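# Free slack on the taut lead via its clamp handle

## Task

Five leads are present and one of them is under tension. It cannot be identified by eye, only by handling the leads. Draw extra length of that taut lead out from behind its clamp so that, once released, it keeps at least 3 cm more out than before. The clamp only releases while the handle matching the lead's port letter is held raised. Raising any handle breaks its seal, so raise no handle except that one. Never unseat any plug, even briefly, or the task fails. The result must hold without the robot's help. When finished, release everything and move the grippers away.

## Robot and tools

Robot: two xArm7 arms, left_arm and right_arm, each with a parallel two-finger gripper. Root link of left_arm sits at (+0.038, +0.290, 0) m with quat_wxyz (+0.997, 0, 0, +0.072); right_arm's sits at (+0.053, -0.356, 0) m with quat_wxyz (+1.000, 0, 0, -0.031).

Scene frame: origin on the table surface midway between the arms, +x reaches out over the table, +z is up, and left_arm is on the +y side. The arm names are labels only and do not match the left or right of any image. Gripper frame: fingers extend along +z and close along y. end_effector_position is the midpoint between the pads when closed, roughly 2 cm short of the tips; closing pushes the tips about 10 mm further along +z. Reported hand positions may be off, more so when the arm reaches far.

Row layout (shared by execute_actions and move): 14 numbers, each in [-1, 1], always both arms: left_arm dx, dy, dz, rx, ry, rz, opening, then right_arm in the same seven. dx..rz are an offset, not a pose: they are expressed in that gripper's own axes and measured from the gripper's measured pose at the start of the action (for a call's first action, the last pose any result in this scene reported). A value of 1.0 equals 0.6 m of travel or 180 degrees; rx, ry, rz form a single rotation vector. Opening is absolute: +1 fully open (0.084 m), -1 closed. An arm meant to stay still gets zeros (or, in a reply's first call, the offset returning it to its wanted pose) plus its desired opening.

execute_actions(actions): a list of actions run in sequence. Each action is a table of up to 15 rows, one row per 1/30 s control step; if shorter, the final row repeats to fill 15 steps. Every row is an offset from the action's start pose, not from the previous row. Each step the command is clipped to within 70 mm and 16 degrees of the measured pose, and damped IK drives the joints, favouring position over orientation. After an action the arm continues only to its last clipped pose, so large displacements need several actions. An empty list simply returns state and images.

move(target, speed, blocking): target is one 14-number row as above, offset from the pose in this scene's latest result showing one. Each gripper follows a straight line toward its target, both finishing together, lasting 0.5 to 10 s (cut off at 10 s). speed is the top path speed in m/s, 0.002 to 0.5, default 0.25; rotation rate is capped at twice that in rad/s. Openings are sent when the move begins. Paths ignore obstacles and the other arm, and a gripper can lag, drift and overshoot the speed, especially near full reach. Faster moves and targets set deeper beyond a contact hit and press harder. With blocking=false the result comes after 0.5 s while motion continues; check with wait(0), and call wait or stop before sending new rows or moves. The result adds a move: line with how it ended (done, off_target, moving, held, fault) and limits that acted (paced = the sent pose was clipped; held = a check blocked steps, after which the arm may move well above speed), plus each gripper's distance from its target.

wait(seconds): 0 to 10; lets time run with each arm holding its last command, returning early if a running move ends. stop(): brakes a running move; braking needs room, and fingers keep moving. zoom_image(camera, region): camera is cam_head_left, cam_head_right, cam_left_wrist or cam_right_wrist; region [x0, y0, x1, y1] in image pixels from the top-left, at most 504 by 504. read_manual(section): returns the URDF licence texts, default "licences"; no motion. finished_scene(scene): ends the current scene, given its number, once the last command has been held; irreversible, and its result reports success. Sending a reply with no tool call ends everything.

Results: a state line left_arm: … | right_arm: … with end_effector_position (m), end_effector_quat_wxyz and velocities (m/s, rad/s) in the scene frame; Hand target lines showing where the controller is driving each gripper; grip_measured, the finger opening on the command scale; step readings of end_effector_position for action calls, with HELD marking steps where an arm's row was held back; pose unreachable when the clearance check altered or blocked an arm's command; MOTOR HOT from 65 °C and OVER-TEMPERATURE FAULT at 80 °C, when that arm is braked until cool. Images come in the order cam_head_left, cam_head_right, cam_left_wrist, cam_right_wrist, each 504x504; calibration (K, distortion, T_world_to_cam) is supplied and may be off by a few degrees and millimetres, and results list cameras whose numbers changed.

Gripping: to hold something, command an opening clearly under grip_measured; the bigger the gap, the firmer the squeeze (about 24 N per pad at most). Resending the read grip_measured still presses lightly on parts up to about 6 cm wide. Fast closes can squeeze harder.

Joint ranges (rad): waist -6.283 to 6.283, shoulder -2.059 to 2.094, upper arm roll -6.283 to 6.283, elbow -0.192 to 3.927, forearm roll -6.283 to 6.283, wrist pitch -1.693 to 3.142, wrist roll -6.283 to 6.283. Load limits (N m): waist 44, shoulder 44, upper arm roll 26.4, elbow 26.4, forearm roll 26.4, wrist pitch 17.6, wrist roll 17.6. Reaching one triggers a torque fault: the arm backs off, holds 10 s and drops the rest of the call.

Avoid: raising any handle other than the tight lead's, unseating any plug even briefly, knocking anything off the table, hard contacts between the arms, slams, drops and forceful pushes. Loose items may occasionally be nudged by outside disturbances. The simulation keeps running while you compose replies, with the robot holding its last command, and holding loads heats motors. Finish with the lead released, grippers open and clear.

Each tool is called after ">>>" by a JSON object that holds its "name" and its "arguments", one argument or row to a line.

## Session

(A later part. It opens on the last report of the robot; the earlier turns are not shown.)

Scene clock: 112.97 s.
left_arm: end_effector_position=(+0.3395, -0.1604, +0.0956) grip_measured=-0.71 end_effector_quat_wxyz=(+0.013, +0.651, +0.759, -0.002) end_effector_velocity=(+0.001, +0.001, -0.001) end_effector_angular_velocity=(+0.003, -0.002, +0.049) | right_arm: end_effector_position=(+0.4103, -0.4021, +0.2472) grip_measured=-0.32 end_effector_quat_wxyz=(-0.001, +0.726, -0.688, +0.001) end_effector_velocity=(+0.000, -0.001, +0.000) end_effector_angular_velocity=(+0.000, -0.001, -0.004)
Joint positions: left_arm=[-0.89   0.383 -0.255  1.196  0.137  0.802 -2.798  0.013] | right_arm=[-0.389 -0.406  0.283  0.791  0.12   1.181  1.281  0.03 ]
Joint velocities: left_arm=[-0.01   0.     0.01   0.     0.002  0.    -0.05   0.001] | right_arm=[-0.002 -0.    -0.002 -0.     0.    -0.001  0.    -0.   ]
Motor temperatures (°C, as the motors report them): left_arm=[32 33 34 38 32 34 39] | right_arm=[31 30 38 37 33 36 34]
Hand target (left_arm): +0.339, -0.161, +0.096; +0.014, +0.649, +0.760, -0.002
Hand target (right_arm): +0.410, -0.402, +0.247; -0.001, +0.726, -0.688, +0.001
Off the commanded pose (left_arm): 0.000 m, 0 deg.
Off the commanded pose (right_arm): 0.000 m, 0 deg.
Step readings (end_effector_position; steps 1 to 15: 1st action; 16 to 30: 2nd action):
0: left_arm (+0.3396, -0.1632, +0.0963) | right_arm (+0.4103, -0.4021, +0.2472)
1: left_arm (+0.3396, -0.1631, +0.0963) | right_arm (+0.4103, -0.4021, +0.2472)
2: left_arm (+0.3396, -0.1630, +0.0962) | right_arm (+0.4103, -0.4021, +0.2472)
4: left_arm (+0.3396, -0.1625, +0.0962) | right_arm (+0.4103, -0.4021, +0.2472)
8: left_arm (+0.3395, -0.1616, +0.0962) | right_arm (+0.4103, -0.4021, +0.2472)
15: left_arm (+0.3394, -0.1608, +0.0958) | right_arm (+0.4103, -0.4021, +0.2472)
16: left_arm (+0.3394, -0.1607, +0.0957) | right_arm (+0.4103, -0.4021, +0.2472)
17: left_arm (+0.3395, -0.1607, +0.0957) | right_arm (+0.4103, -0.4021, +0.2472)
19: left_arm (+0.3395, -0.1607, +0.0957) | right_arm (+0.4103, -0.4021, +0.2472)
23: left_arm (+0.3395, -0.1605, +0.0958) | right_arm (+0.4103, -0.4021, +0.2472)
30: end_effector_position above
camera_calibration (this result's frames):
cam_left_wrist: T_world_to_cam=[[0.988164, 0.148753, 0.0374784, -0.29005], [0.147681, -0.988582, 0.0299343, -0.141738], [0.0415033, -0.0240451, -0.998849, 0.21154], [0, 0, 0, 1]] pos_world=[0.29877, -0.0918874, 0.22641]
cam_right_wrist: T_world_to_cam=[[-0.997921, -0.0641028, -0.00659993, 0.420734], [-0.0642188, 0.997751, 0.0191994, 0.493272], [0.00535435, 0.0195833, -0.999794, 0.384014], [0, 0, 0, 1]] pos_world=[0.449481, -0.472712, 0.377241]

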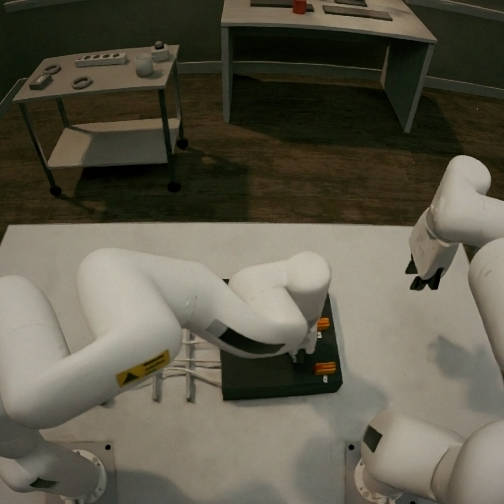

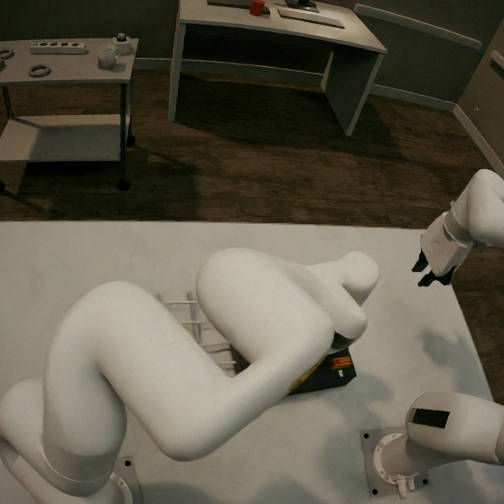

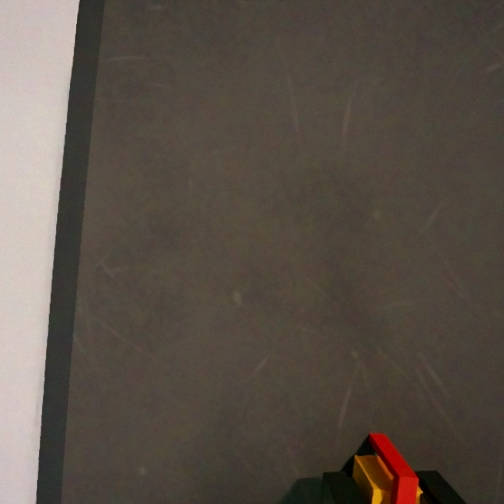

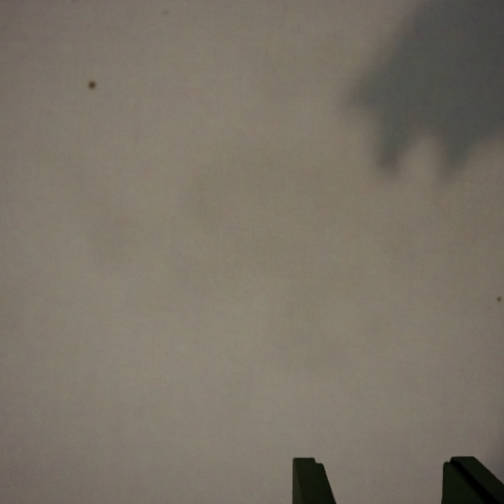

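>>> {"name": "move", "arguments": {
  "target": [0,0,-0.07,0,0,0.038,-0.4,0,0,0,0,0,0,-0.3]
}}

>>> {"name": "move", "arguments": {
  "target": [0.426,-0.005,0,0,0,0,-0.5,0,0,0,0,0,0,-0.3]
}}

>>> {"name": "move", "arguments": {
  "target": [0,0,0.1,0,0,0,-0.5,-0.4015,0.098,0.2,0,0,0,-0.3]
}}

Scene clock: 114.53 s.
left_arm: end_effector_position=(+0.3388, -0.1594, +0.1371) grip_measured=-0.42 end_effector_quat_wxyz=(+0.013, +0.695, +0.719, -0.001) end_effector_velocity=(-0.000, -0.000, +0.003) end_effector_angular_velocity=(-0.000, +0.001, -0.008) | right_arm: end_effector_position=(+0.4103, -0.4021, +0.2472) grip_measured=-0.32 end_effector_quat_wxyz=(-0.001, +0.726, -0.688, +0.001) end_effector_velocity=(-0.000, -0.000, -0.000) end_effector_angular_velocity=(+0.000, +0.001, +0.001)
Joint positions: left_arm=[-0.869  0.316 -0.28   1.23   0.115  0.903 -2.665  0.026] | right_arm=[-0.389 -0.406  0.283  0.791  0.12   1.181  1.281  0.03 ]
Joint velocities: left_arm=[ 0.002 -0.003 -0.002  0.005 -0.002  0.008  0.009  0.   ] | right_arm=[-0.001  0.001  0.     0.    -0.     0.    -0.001  0.   ]
Motor temperatures (°C, as the motors report them): left_arm=[32 33 34 38 32 34 39] | right_arm=[31 30 38 37 33 36 34]
Hand target (left_arm): +0.339, -0.159, +0.138; +0.014, +0.695, +0.719, -0.001
Hand target (right_arm): +0.410, -0.402, +0.247; -0.001, +0.726, -0.688, +0.001
Off the commanded pose (left_arm): 0.001 m, 0 deg.
Off the commanded pose (right_arm): 0.000 m, 0 deg.
move: done
camera_calibration (this result's frames):
cam_left_wrist: T_world_to_cam=[[0.998718, 0.0310766, 0.0399673, -0.313756], [0.0299819, -0.999166, 0.0277035, -0.103425], [0.0407949, -0.0264697, -0.998817, 0.252878], [0, 0, 0, 1]] pos_world=[0.306139, -0.0868948, 0.267984]
cam_right_wrist: T_world_to_cam=[[-0.997921, -0.0641027, -0.00659993, 0.420734], [-0.0642187, 0.997751, 0.0191994, 0.493272], [0.00535436, 0.0195833, -0.999794, 0.384014], [0, 0, 0, 1]] pos_world=[0.449481, -0.472712, 0.377241]

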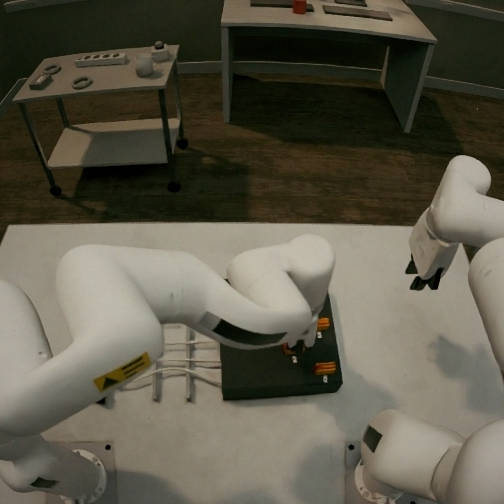

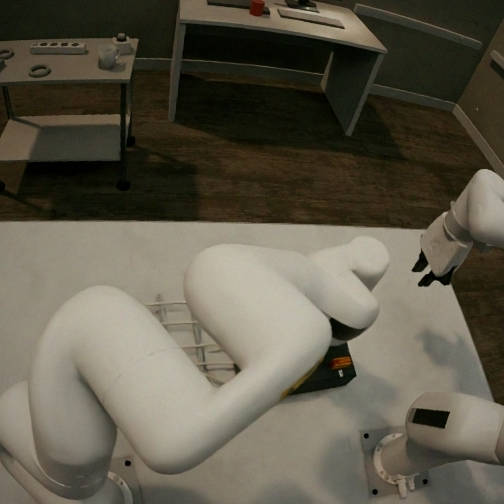

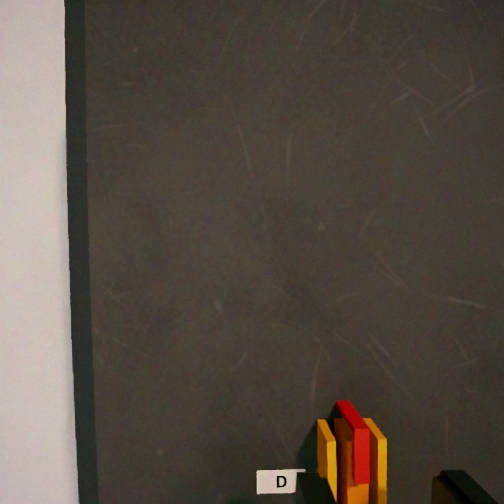

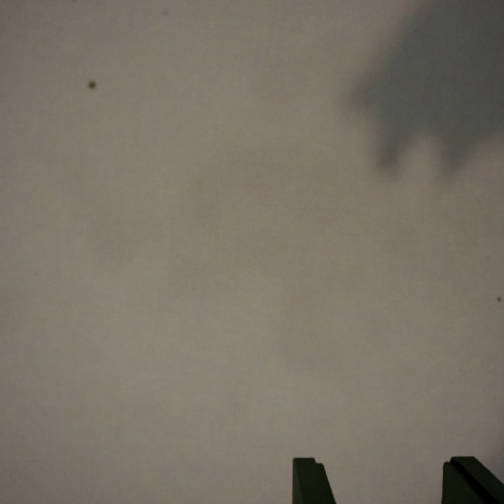

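Scene clock: 116.33 s.
left_arm: end_effector_position=(+0.3262, +0.0953, +0.1314) grip_measured=-0.52 end_effector_quat_wxyz=(+0.013, +0.695, +0.719, -0.002) end_effector_velocity=(+0.000, +0.002, +0.001) end_effector_angular_velocity=(-0.002, -0.001, -0.000) | right_arm: end_effector_position=(+0.4103, -0.4021, +0.2472) grip_measured=-0.32 end_effector_quat_wxyz=(-0.001, +0.726, -0.688, +0.001) end_effector_velocity=(-0.000, +0.000, -0.000) end_effector_angular_velocity=(+0.000, +0.001, +0.002)
Joint positions: left_arm=[-0.646 -0.296 -0.088  0.51  -0.049  0.78  -2.156  0.021] | right_arm=[-0.389 -0.406  0.283  0.791  0.12   1.181  1.281  0.03 ]
Joint velocities: left_arm=[ 0.002 -0.009  0.005 -0.005 -0.001  0.002  0.007 -0.   ] | right_arm=[ 0.     0.     0.     0.    -0.     0.    -0.001  0.   ]
Motor temperatures (°C, as the motors report them): left_arm=[32 33 34 38 32 34 39] | right_arm=[31 30 38 37 33 36 34]
Hand target (left_arm): +0.326, +0.096, +0.132; +0.013, +0.695, +0.719, -0.002
Hand target (right_arm): +0.410, -0.402, +0.247; -0.001, +0.726, -0.688, +0.001
Off the commanded pose (left_arm): 0.001 m, 0 deg.
Off the commanded pose (right_arm): 0.000 m, 0 deg.
move: done
camera_calibration (this result's frames):
cam_left_wrist: T_world_to_cam=[[0.998814, 0.0309339, 0.037604, -0.308562], [0.0298584, -0.999138, 0.0288337, 0.151526], [0.0384635, -0.0276767, -0.998877, 0.25527], [0, 0, 0, 1]] pos_world=[0.293854, 0.168005, 0.262218]
cam_right_wrist: T_world_to_cam=[[-0.997921, -0.064103, -0.00660014, 0.420734], [-0.0642191, 0.997751, 0.0191993, 0.493272], [0.00535456, 0.0195833, -0.999794, 0.384014], [0, 0, 0, 1]] pos_world=[0.449481, -0.472712, 0.377241]

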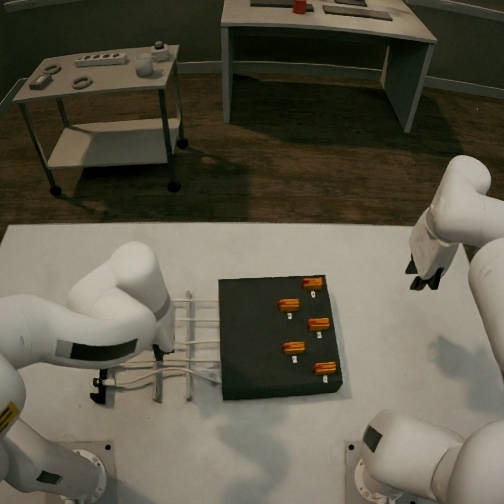

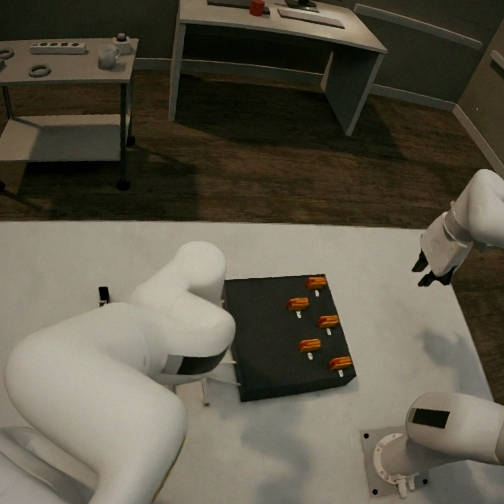

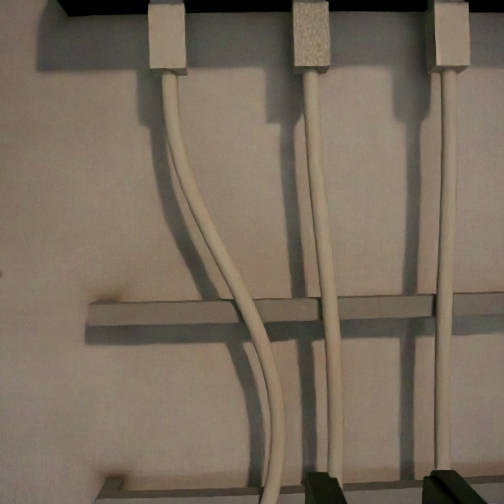

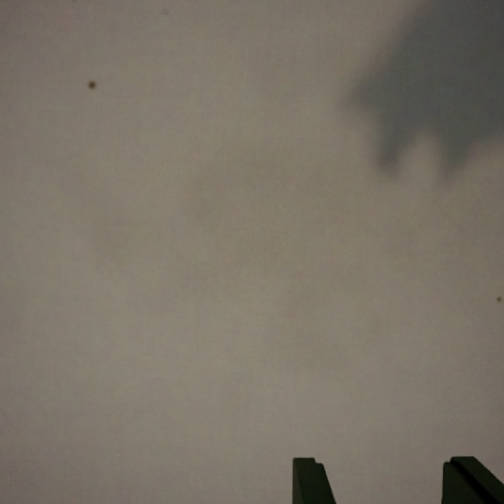

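Scene clock: 118.23 s.
left_arm: end_effector_position=(+0.3270, +0.0940, +0.0715) grip_measured=-0.52 end_effector_quat_wxyz=(+0.013, +0.695, +0.719, -0.002) end_effector_velocity=(-0.000, +0.000, -0.000) end_effector_angular_velocity=(-0.000, +0.000, +0.000) | right_arm: end_effector_position=(+0.3395, -0.1640, +0.1281) grip_measured=-0.32 end_effector_quat_wxyz=(-0.002, +0.726, -0.687, +0.001) end_effector_velocity=(+0.000, +0.002, -0.002) end_effector_angular_velocity=(-0.004, +0.000, +0.003)
Joint positions: left_arm=[-0.644 -0.131 -0.096  0.452 -0.04   0.558 -2.165  0.021] | right_arm=[-0.107 -0.384  0.763  0.526  0.355  0.837  1.831  0.03 ]
Joint velocities: left_arm=[-0.     0.001  0.    -0.    -0.    -0.001  0.     0.   ] | right_arm=[-0.005  0.012  0.012  0.004 -0.009 -0.008  0.011 -0.   ]
Motor temperatures (°C, as the motors report them): left_arm=[32 33 34 38 32 34 39] | right_arm=[31 30 38 37 33 36 34]
Hand target (left_arm): +0.327, +0.094, +0.071; +0.013, +0.695, +0.719, -0.002
Hand target (right_arm): +0.340, -0.164, +0.128; -0.002, +0.726, -0.687, +0.001
Off the commanded pose (left_arm): 0.000 m, 0 deg.
Off the commanded pose (right_arm): 0.002 m, 0 deg.
move: done
camera_calibration (this result's frames):
cam_left_wrist: T_world_to_cam=[[0.998818, 0.0306743, 0.0377148, -0.307093], [0.0295952, -0.999146, 0.0288442, 0.151991], [0.0385673, -0.0276939, -0.998872, 0.195405], [0, 0, 0, 1]] pos_world=[0.294696, 0.166693, 0.202382]
cam_right_wrist: T_world_to_cam=[[-0.997871, -0.0646727, -0.0084704, 0.364648], [-0.0648405, 0.997668, 0.0213145, 0.253422], [0.00707218, 0.0218183, -0.999737, 0.260433], [0, 0, 0, 1]] pos_world=[0.378461, -0.23493, 0.258052]

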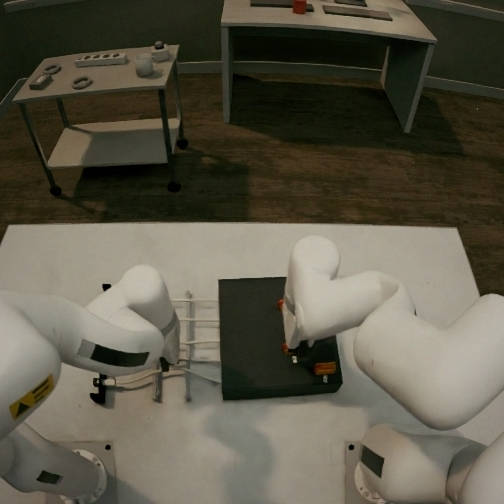

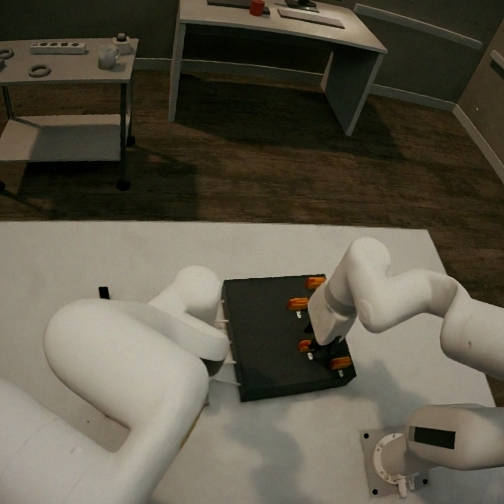

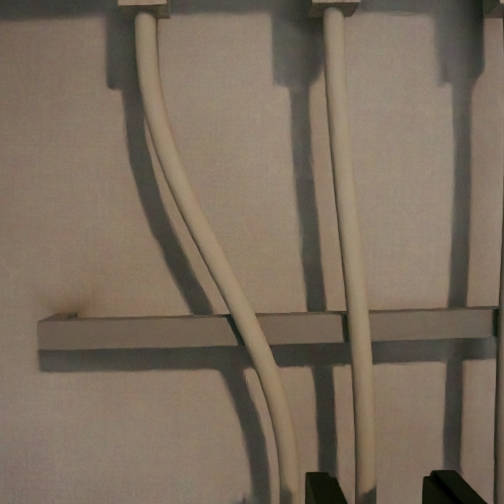

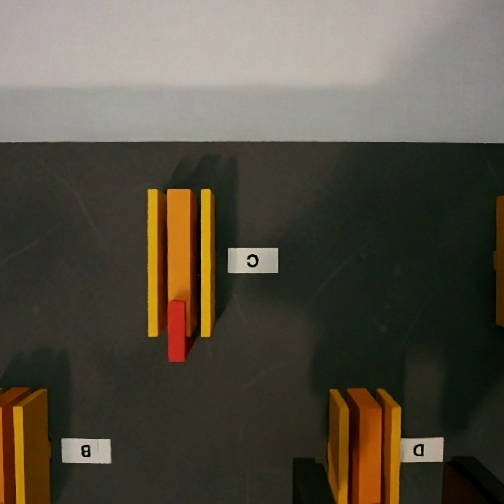

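>>> {"name": "execute_actions", "arguments": {
  "actions": []
}}

>>> {"name": "zoom_image", "arguments": {
  "camera": "cam_head_left",
  "region": [250,200,450,400]
}}

Scene clock: 119.47 s.
left_arm: end_effector_position=(+0.3270, +0.0940, +0.0715) grip_measured=-0.52 end_effector_quat_wxyz=(+0.013, +0.695, +0.719, -0.002) end_effector_velocity=(-0.000, +0.000, -0.000) end_effector_angular_velocity=(+0.001, +0.001, -0.001) | right_arm: end_effector_position=(+0.3396, -0.1638, +0.1279) grip_measured=-0.32 end_effector_quat_wxyz=(-0.002, +0.726, -0.687, +0.001) end_effector_velocity=(-0.000, -0.000, -0.000) end_effector_angular_velocity=(-0.000, +0.001, -0.001)
Joint positions: left_arm=[-0.644 -0.131 -0.096  0.452 -0.04   0.558 -2.165  0.021] | right_arm=[-0.107 -0.383  0.764  0.527  0.354  0.836  1.832  0.03 ]
Joint velocities: left_arm=[-0.     0.    -0.     0.    -0.     0.001  0.001 -0.   ] | right_arm=[-0.     0.001  0.     0.    -0.     0.     0.     0.   ]
Motor temperatures (°C, as the motors report them): left_arm=[32 33 34 38 32 34 39] | right_arm=[31 30 38 37 33 36 34]
Hand target (left_arm): +0.327, +0.094, +0.071; +0.013, +0.695, +0.719, -0.002
Hand target (right_arm): +0.340, -0.164, +0.128; -0.002, +0.726, -0.687, +0.001
Off the commanded pose (left_arm): 0.000 m, 0 deg.
Off the commanded pose (right_arm): 0.001 m, 0 deg.
camera_calibration (this result's frames):
cam_left_wrist: T_world_to_cam=[[0.998821, 0.0306765, 0.037627, -0.307067], [0.0296021, -0.999147, 0.0287851, 0.152009], [0.0384779, -0.0276373, -0.998877, 0.195365], [0, 0, 0, 1]] pos_world=[0.294688, 0.166698, 0.202324]
cam_right_wrist: T_world_to_cam=[[-0.997862, -0.064837, -0.00827578, 0.364656], [-0.0649973, 0.997668, 0.0208397, 0.25333], [0.0069053, 0.021333, -0.999749, 0.260163], [0, 0, 0, 1]] pos_world=[0.378545, -0.234646, 0.257836]

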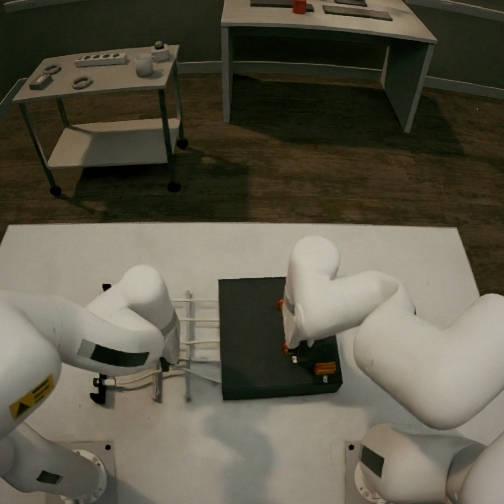

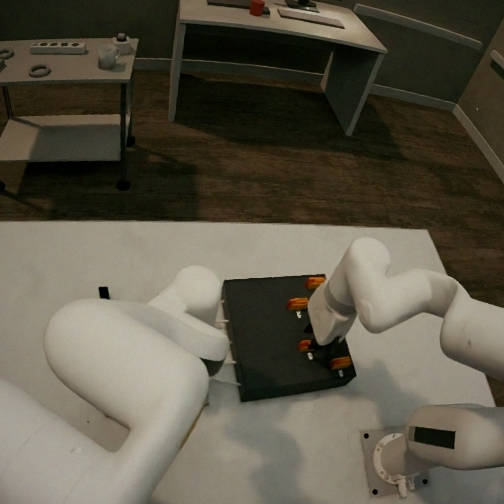

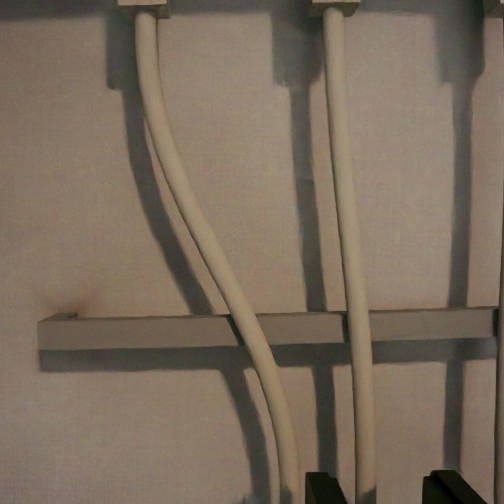

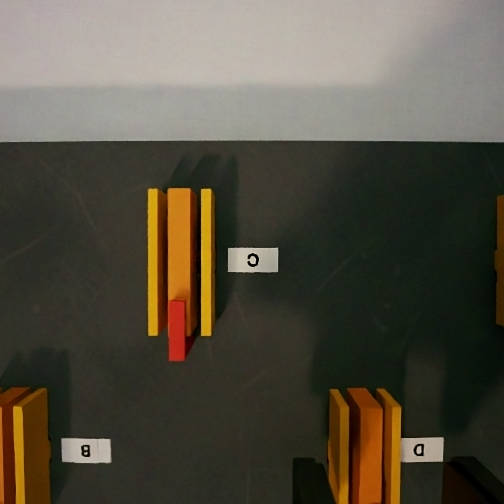

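Region (250, 200, 450, 400) of cam_head_left's 504x504 image, scaled by 2.520, with more detail than that image has.

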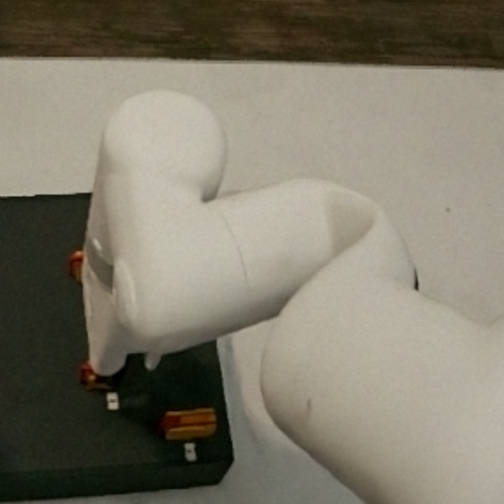

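>>> {"name": "move", "arguments": {
  "target": [0,0,0.048,0,0,0,-0.5,0,0,0.066,0,0,0,0.4],
  "speed": 0.06
}}

>>> {"name": "move", "arguments": {
  "target": [0,0,0,0,0,0,-0.5,0,0,0,0,0,0,-1]
}}

>>> {"name": "move", "arguments": {
  "target": [0,0,0,0,0,0,-0.5,0,0,-0.012,0,0,0,-1],
  "speed": 0.003
}}

>>> {"name": "move", "arguments": {
  "target": [0,0,0,0,0,0,-1,0,0,0,0,0,0,-1]
}}

>>> {"name": "move", "arguments": {
  "target": [0.025,0,0,0,0,0,-1,0,0,0,0,0,0,-1],
  "speed": 0.005
}}

Scene clock: 121.30 s.
left_arm: end_effector_position=(+0.3275, +0.0934, +0.0430) grip_measured=-0.52 end_effector_quat_wxyz=(+0.013, +0.695, +0.719, -0.002) end_effector_velocity=(-0.000, -0.000, -0.002) end_effector_angular_velocity=(+0.001, +0.001, -0.001) | right_arm: end_effector_position=(+0.3395, -0.1635, +0.0888) grip_measured=+0.39 end_effector_quat_wxyz=(-0.003, +0.726, -0.687, +0.001) end_effector_velocity=(+0.001, +0.000, -0.003) end_effector_angular_velocity=(-0.003, -0.001, +0.001)
Joint positions: left_arm=[-0.641 -0.035 -0.098  0.44  -0.027  0.45  -2.174  0.021] | right_arm=[-0.145 -0.262  0.829  0.479  0.309  0.676  1.876  0.061]
Joint velocities: left_arm=[-0.001  0.007 -0.    -0.     0.002 -0.005 -0.001 -0.   ] | right_arm=[-0.008  0.013  0.009 -0.    -0.012 -0.012  0.009 -0.   ]
Motor temperatures (°C, as the motors report them): left_arm=[32 33 34 38 32 34 39] | right_arm=[31 30 38 37 33 36 34]
Hand target (left_arm): +0.327, +0.093, +0.043; +0.013, +0.695, +0.719, -0.002
Hand target (right_arm): +0.340, -0.163, +0.088; -0.003, +0.726, -0.687, +0.001
Off the commanded pose (left_arm): 0.000 m, 0 deg.
Off the commanded pose (right_arm): 0.001 m, 0 deg.
move: done
camera_calibration (this result's frames):
cam_left_wrist: T_world_to_cam=[[0.99881, 0.0306229, 0.0379454, -0.306485], [0.0295318, -0.999143, 0.0289889, 0.152169], [0.0388006, -0.0278338, -0.998859, 0.166823], [0, 0, 0, 1]] pos_world=[0.295154, 0.166067, 0.173851]
cam_right_wrist: T_world_to_cam=[[-0.997824, -0.0653837, -0.00849943, 0.364219], [-0.0655563, 0.997608, 0.021927, 0.253879], [0.00704543, 0.0224365, -0.999723, 0.221188], [0, 0, 0, 1]] pos_world=[0.378511, -0.234421, 0.218655]

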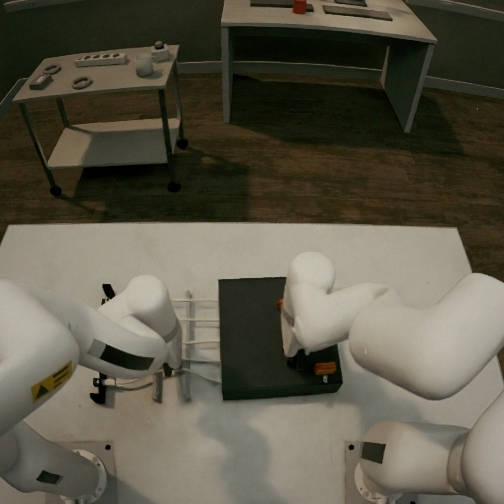

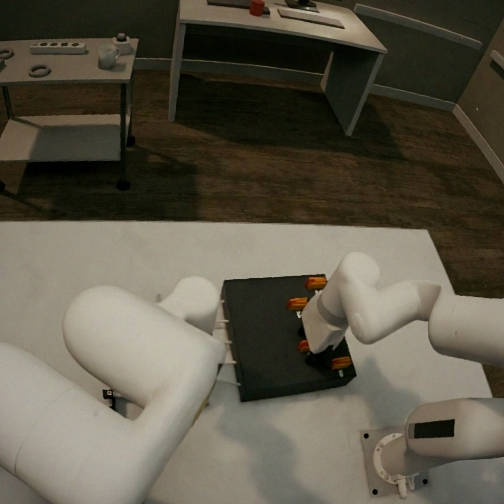

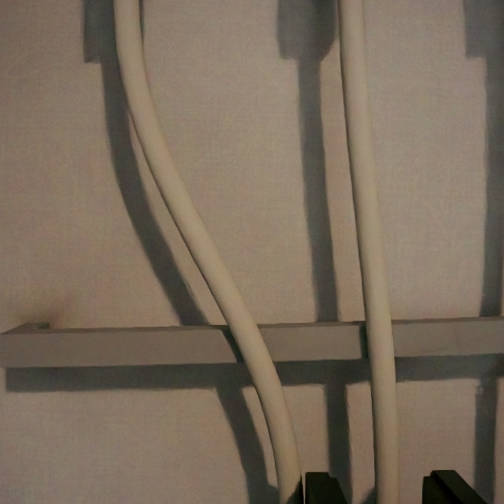

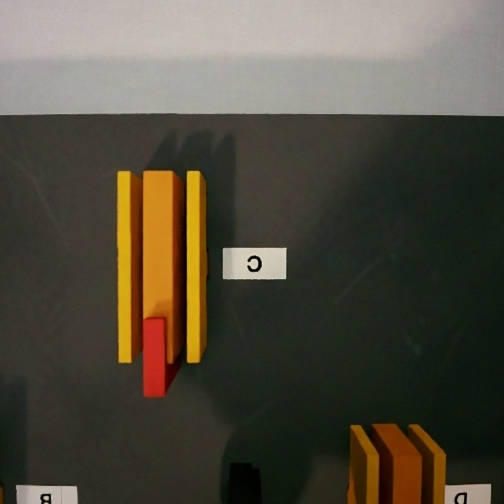

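Scene clock: 121.80 s.
left_arm: end_effector_position=(+0.3275, +0.0934, +0.0430) grip_measured=-0.52 end_effector_quat_wxyz=(+0.013, +0.695, +0.719, -0.002) end_effector_velocity=(+0.000, -0.000, +0.000) end_effector_angular_velocity=(-0.000, -0.000, -0.000) | right_arm: end_effector_position=(+0.3389, -0.1635, +0.0885) grip_measured=-0.76 end_effector_quat_wxyz=(-0.002, +0.727, -0.687, +0.001) end_effector_velocity=(-0.000, -0.000, -0.000) end_effector_angular_velocity=(+0.001, +0.001, -0.002)
Joint positions: left_arm=[-0.641 -0.035 -0.098  0.44  -0.027  0.45  -2.174  0.021] | right_arm=[-0.145 -0.262  0.83   0.479  0.309  0.677  1.876  0.011]
Joint velocities: left_arm=[-0. -0.  0.  0. -0. -0.  0. -0.] | right_arm=[-0.002  0.001  0.001  0.     0.002  0.     0.     0.   ]
Motor temperatures (°C, as the motors report them): left_arm=[32 33 34 38 32 34 39] | right_arm=[31 30 38 37 33 36 34]
Hand target (left_arm): +0.328, +0.093, +0.043; +0.013, +0.695, +0.719, -0.002
Hand target (right_arm): +0.340, -0.163, +0.089; -0.003, +0.726, -0.687, +0.001
Off the commanded pose (left_arm): 0.000 m, 0 deg.
Off the commanded pose (right_arm): 0.001 m, 0 deg.
move: done
camera_calibration (this result's frames):
cam_left_wrist: T_world_to_cam=[[0.99881, 0.0306242, 0.0379497, -0.306486], [0.0295329, -0.999143, 0.0289899, 0.152169], [0.038805, -0.0278347, -0.998859, 0.16682], [0, 0, 0, 1]] pos_world=[0.295154, 0.166068, 0.173849]
cam_right_wrist: T_world_to_cam=[[-0.997751, -0.0666493, -0.0071542, 0.363288], [-0.0667869, 0.997544, 0.0211219, 0.254318], [0.00572886, 0.0215522, -0.999751, 0.22128], [0, 0, 0, 1]] pos_world=[0.378189, -0.23425, 0.218452]

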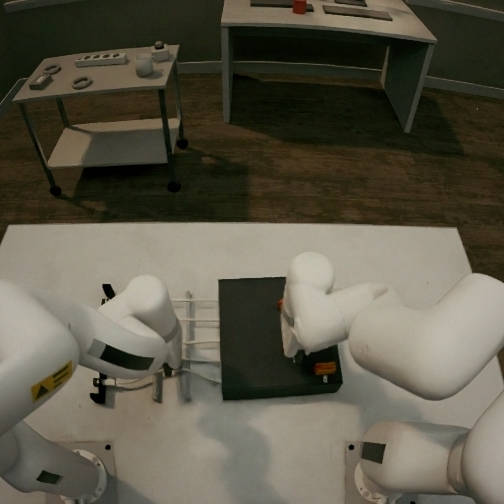

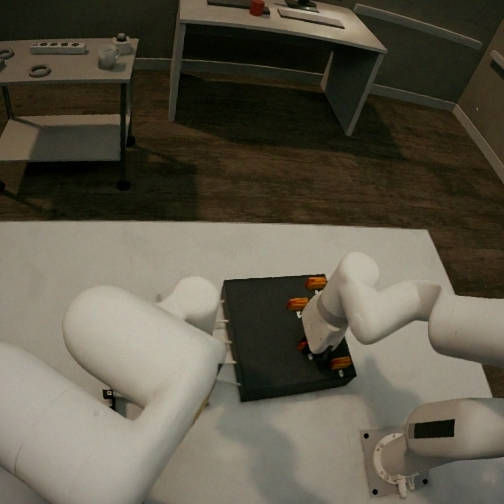

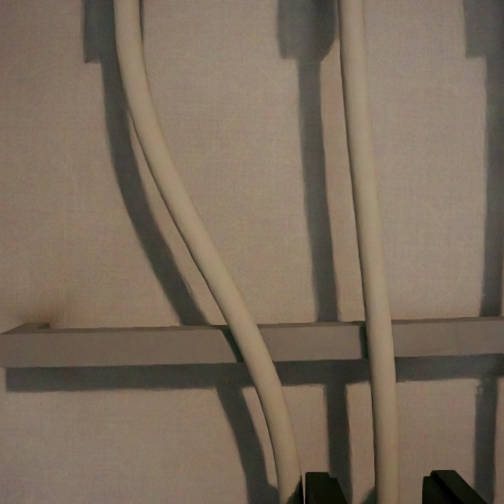

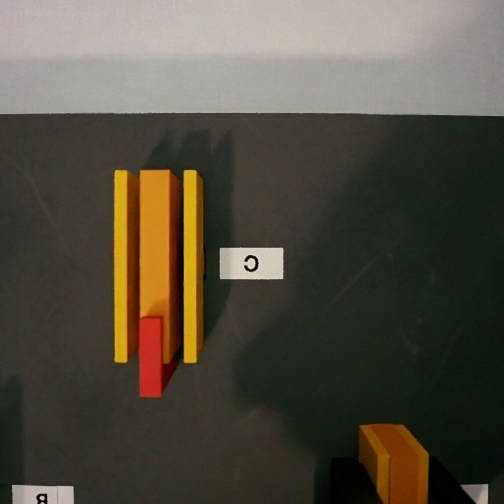

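Scene clock: 124.43 s.
left_arm: end_effector_position=(+0.3275, +0.0934, +0.0430) grip_measured=-0.52 end_effector_quat_wxyz=(+0.013, +0.695, +0.719, -0.002) end_effector_velocity=(+0.000, +0.000, +0.000) end_effector_angular_velocity=(-0.000, +0.000, +0.002) | right_arm: end_effector_position=(+0.3389, -0.1637, +0.0955) grip_measured=-0.76 end_effector_quat_wxyz=(-0.002, +0.727, -0.687, +0.001) end_effector_velocity=(+0.001, -0.000, +0.002) end_effector_angular_velocity=(-0.000, +0.000, -0.001)
Joint positions: left_arm=[-0.641 -0.035 -0.098  0.44  -0.027  0.45  -2.174  0.021] | right_arm=[-0.135 -0.287  0.816  0.486  0.321  0.707  1.865  0.011]
Joint velocities: left_arm=[ 0.001 -0.    -0.     0.    -0.001 -0.    -0.    -0.   ] | right_arm=[ 0.    -0.005 -0.003  0.003  0.001  0.008 -0.002  0.   ]
Motor temperatures (°C, as the motors report them): left_arm=[32 32 34 38 32 34 39] | right_arm=[31 30 38 37 33 36 34]
Hand target (left_arm): +0.328, +0.093, +0.043; +0.013, +0.695, +0.719, -0.002
Hand target (right_arm): +0.339, -0.164, +0.096; -0.002, +0.727, -0.687, +0.001
Off the commanded pose (left_arm): 0.000 m, 0 deg.
Off the commanded pose (right_arm): 0.000 m, 0 deg.
move: done
camera_calibration (this result's frames):
cam_left_wrist: T_world_to_cam=[[0.99881, 0.0306243, 0.0379495, -0.306486], [0.029533, -0.999143, 0.0289899, 0.152169], [0.0388048, -0.0278346, -0.998859, 0.16682], [0, 0, 0, 1]] pos_world=[0.295154, 0.166068, 0.173849]
cam_right_wrist: T_world_to_cam=[[-0.997777, -0.0662716, -0.00697337, 0.363368], [-0.0664041, 0.997574, 0.0208805, 0.254272], [0.00557267, 0.0212972, -0.999758, 0.228274], [0, 0, 0, 1]] pos_world=[0.378173, -0.234436, 0.225443]

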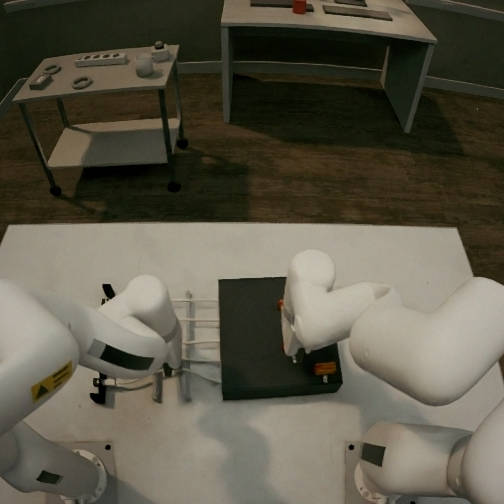

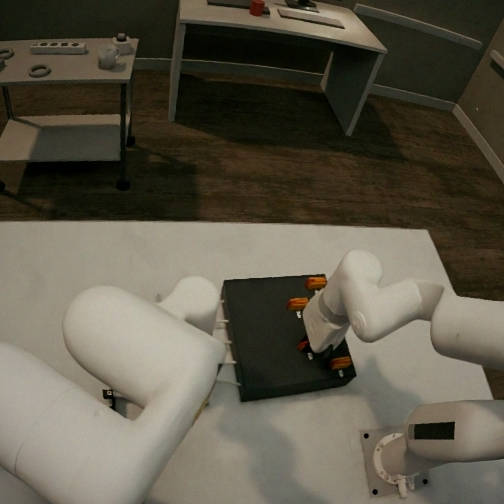

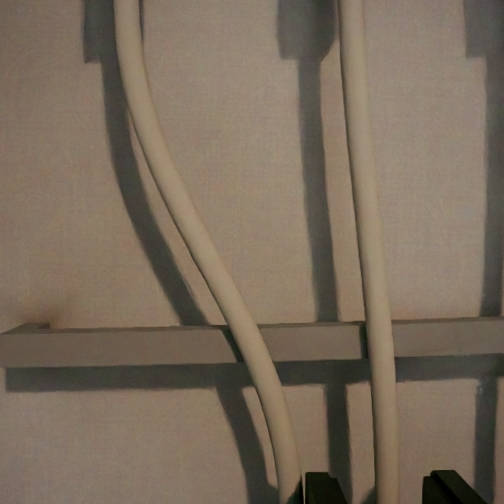

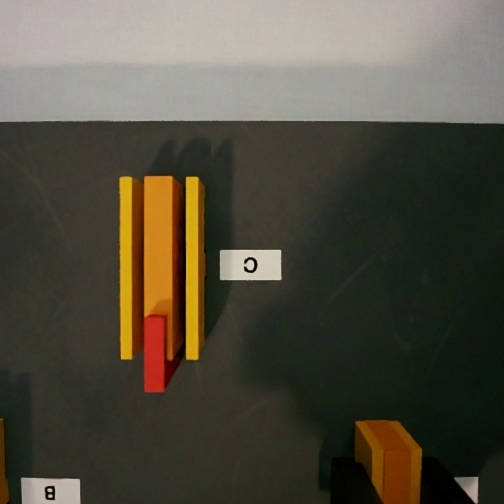

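Scene clock: 124.93 s.
left_arm: end_effector_position=(+0.3275, +0.0934, +0.0430) grip_measured=-0.89 end_effector_quat_wxyz=(+0.013, +0.695, +0.719, -0.002) end_effector_velocity=(+0.000, -0.000, +0.000) end_effector_angular_velocity=(+0.000, -0.000, -0.001) | right_arm: end_effector_position=(+0.3389, -0.1637, +0.0955) grip_measured=-0.76 end_effector_quat_wxyz=(-0.002, +0.727, -0.687, +0.001) end_effector_velocity=(+0.000, -0.000, -0.000) end_effector_angular_velocity=(-0.000, +0.000, -0.001)
Joint positions: left_arm=[-0.641 -0.035 -0.097  0.44  -0.027  0.45  -2.174  0.005] | right_arm=[-0.135 -0.287  0.816  0.486  0.321  0.707  1.865  0.011]
Joint velocities: left_arm=[-0.001 -0.     0.     0.     0.001  0.     0.    -0.   ] | right_arm=[-0.001  0.    -0.    -0.    -0.     0.    -0.     0.   ]
Motor temperatures (°C, as the motors report them): left_arm=[32 32 34 38 32 34 39] | right_arm=[31 30 38 37 33 36 34]
Hand target (left_arm): +0.328, +0.093, +0.043; +0.013, +0.695, +0.719, -0.002
Hand target (right_arm): +0.339, -0.164, +0.096; -0.002, +0.727, -0.687, +0.001
Off the commanded pose (left_arm): 0.000 m, 0 deg.
Off the commanded pose (right_arm): 0.000 m, 0 deg.
move: done
camera_calibration (this result's frames):
cam_left_wrist: T_world_to_cam=[[0.998814, 0.0306674, 0.037824, -0.306447], [0.0295831, -0.999144, 0.0289033, 0.152204], [0.0386781, -0.02775, -0.998866, 0.16682], [0, 0, 0, 1]] pos_world=[0.295129, 0.166101, 0.173823]
cam_right_wrist: T_world_to_cam=[[-0.997777, -0.0662773, -0.00697401, 0.363369], [-0.0664097, 0.997574, 0.0208637, 0.254275], [0.0055743, 0.0212805, -0.999758, 0.228289], [0, 0, 0, 1]] pos_world=[0.378174, -0.234433, 0.225463]

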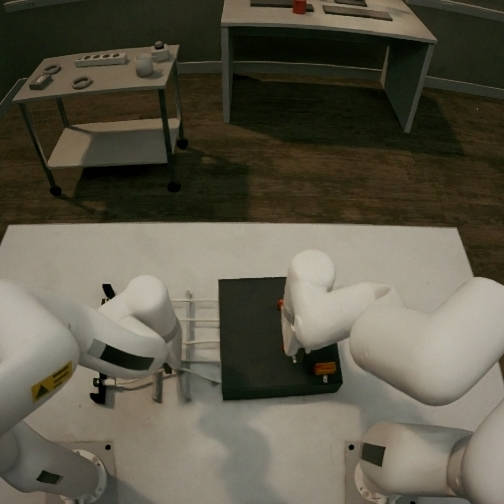

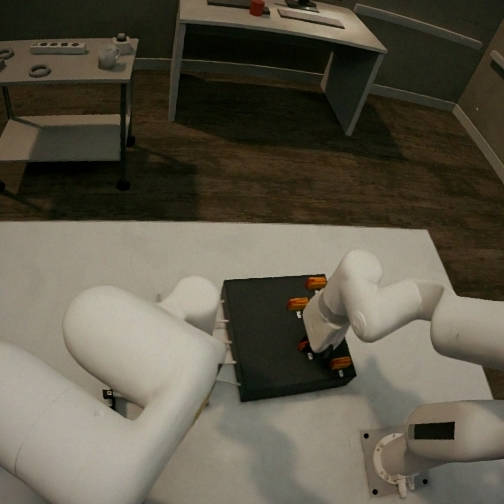

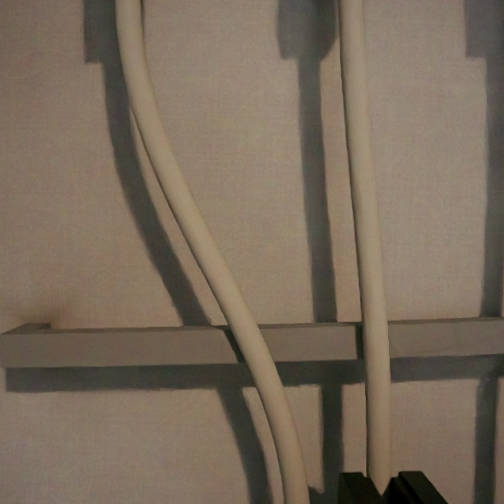

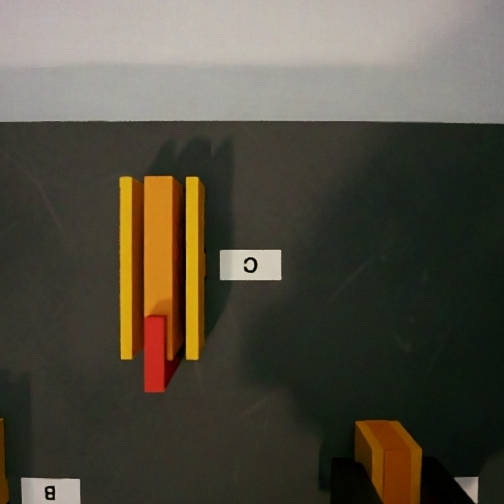

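Scene clock: 128.17 s.
left_arm: end_effector_position=(+0.3295, +0.1024, +0.0454) grip_measured=-0.89 end_effector_quat_wxyz=(+0.020, +0.699, +0.715, -0.001) end_effector_velocity=(+0.000, -0.000, +0.001) end_effector_angular_velocity=(-0.002, -0.003, -0.004) | right_arm: end_effector_position=(+0.3390, -0.1636, +0.0956) grip_measured=-0.76 end_effector_quat_wxyz=(-0.002, +0.727, -0.687, +0.001) end_effector_velocity=(+0.000, +0.000, +0.000) end_effector_angular_velocity=(-0.000, -0.002, +0.000)
Joint positions: left_arm=[-0.618 -0.059 -0.097  0.418 -0.035  0.438 -2.134  0.005] | right_arm=[-0.135 -0.287  0.816  0.486  0.321  0.707  1.865  0.011]
Joint velocities: left_arm=[ 0.011 -0.003 -0.011 -0.002 -0.002 -0.002  0.006 -0.   ] | right_arm=[ 0.001 -0.002  0.    -0.     0.    -0.001  0.001  0.   ]
Motor temperatures (°C, as the motors report them): left_arm=[32 32 34 38 32 34 39] | right_arm=[31 30 38 37 33 36 34]
Hand target (left_arm): +0.327, +0.108, +0.043; +0.013, +0.695, +0.719, -0.002
Hand target (right_arm): +0.339, -0.164, +0.096; -0.002, +0.727, -0.687, +0.001
Off the commanded pose (left_arm): 0.007 m, 1 deg.
Off the commanded pose (right_arm): 0.000 m, 0 deg.
move: off_target (left_arm)
camera_calibration (this result's frames):
cam_left_wrist: T_world_to_cam=[[0.998566, 0.0208913, 0.049281, -0.308321], [0.0191215, -0.999165, 0.0361138, 0.164185], [0.0499943, -0.0351197, -0.998132, 0.166362], [0, 0, 0, 1]] pos_world=[0.296423, 0.176331, 0.175316]
cam_right_wrist: T_world_to_cam=[[-0.997774, -0.0663046, -0.0071209, 0.363424], [-0.0664403, 0.997571, 0.0209076, 0.254247], [0.00571734, 0.0213341, -0.999756, 0.228297], [0, 0, 0, 1]] pos_world=[0.378202, -0.234403, 0.225514]

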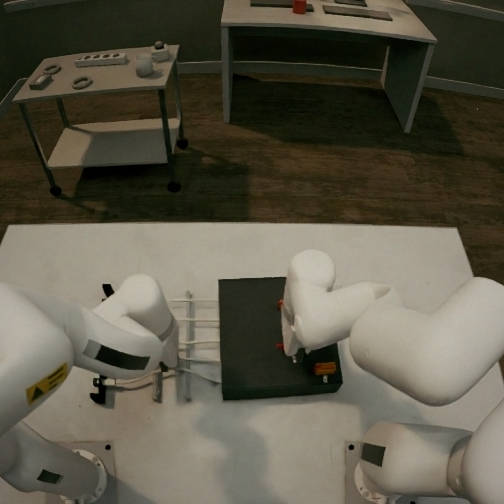

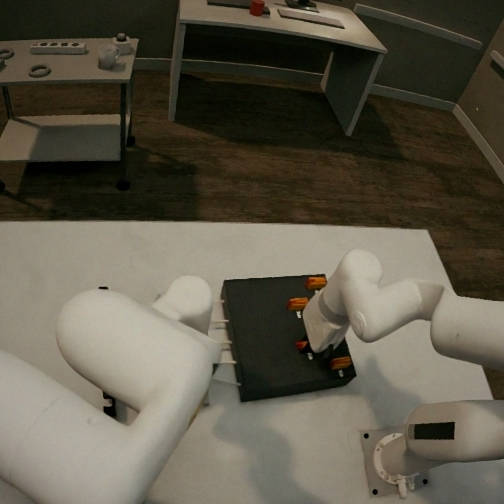

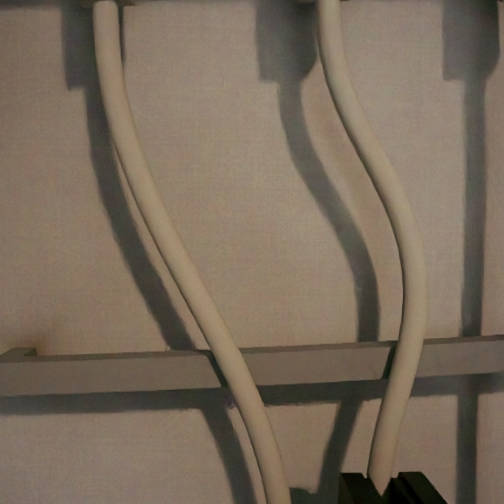

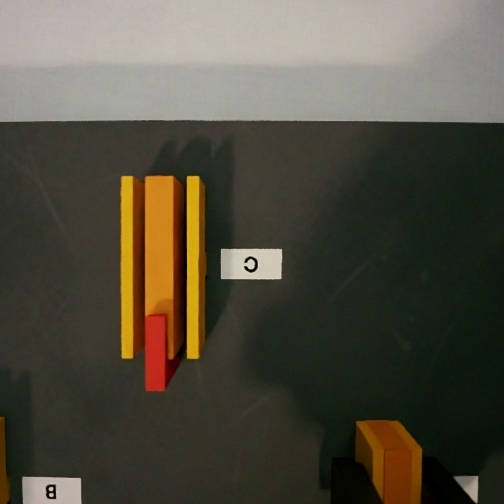

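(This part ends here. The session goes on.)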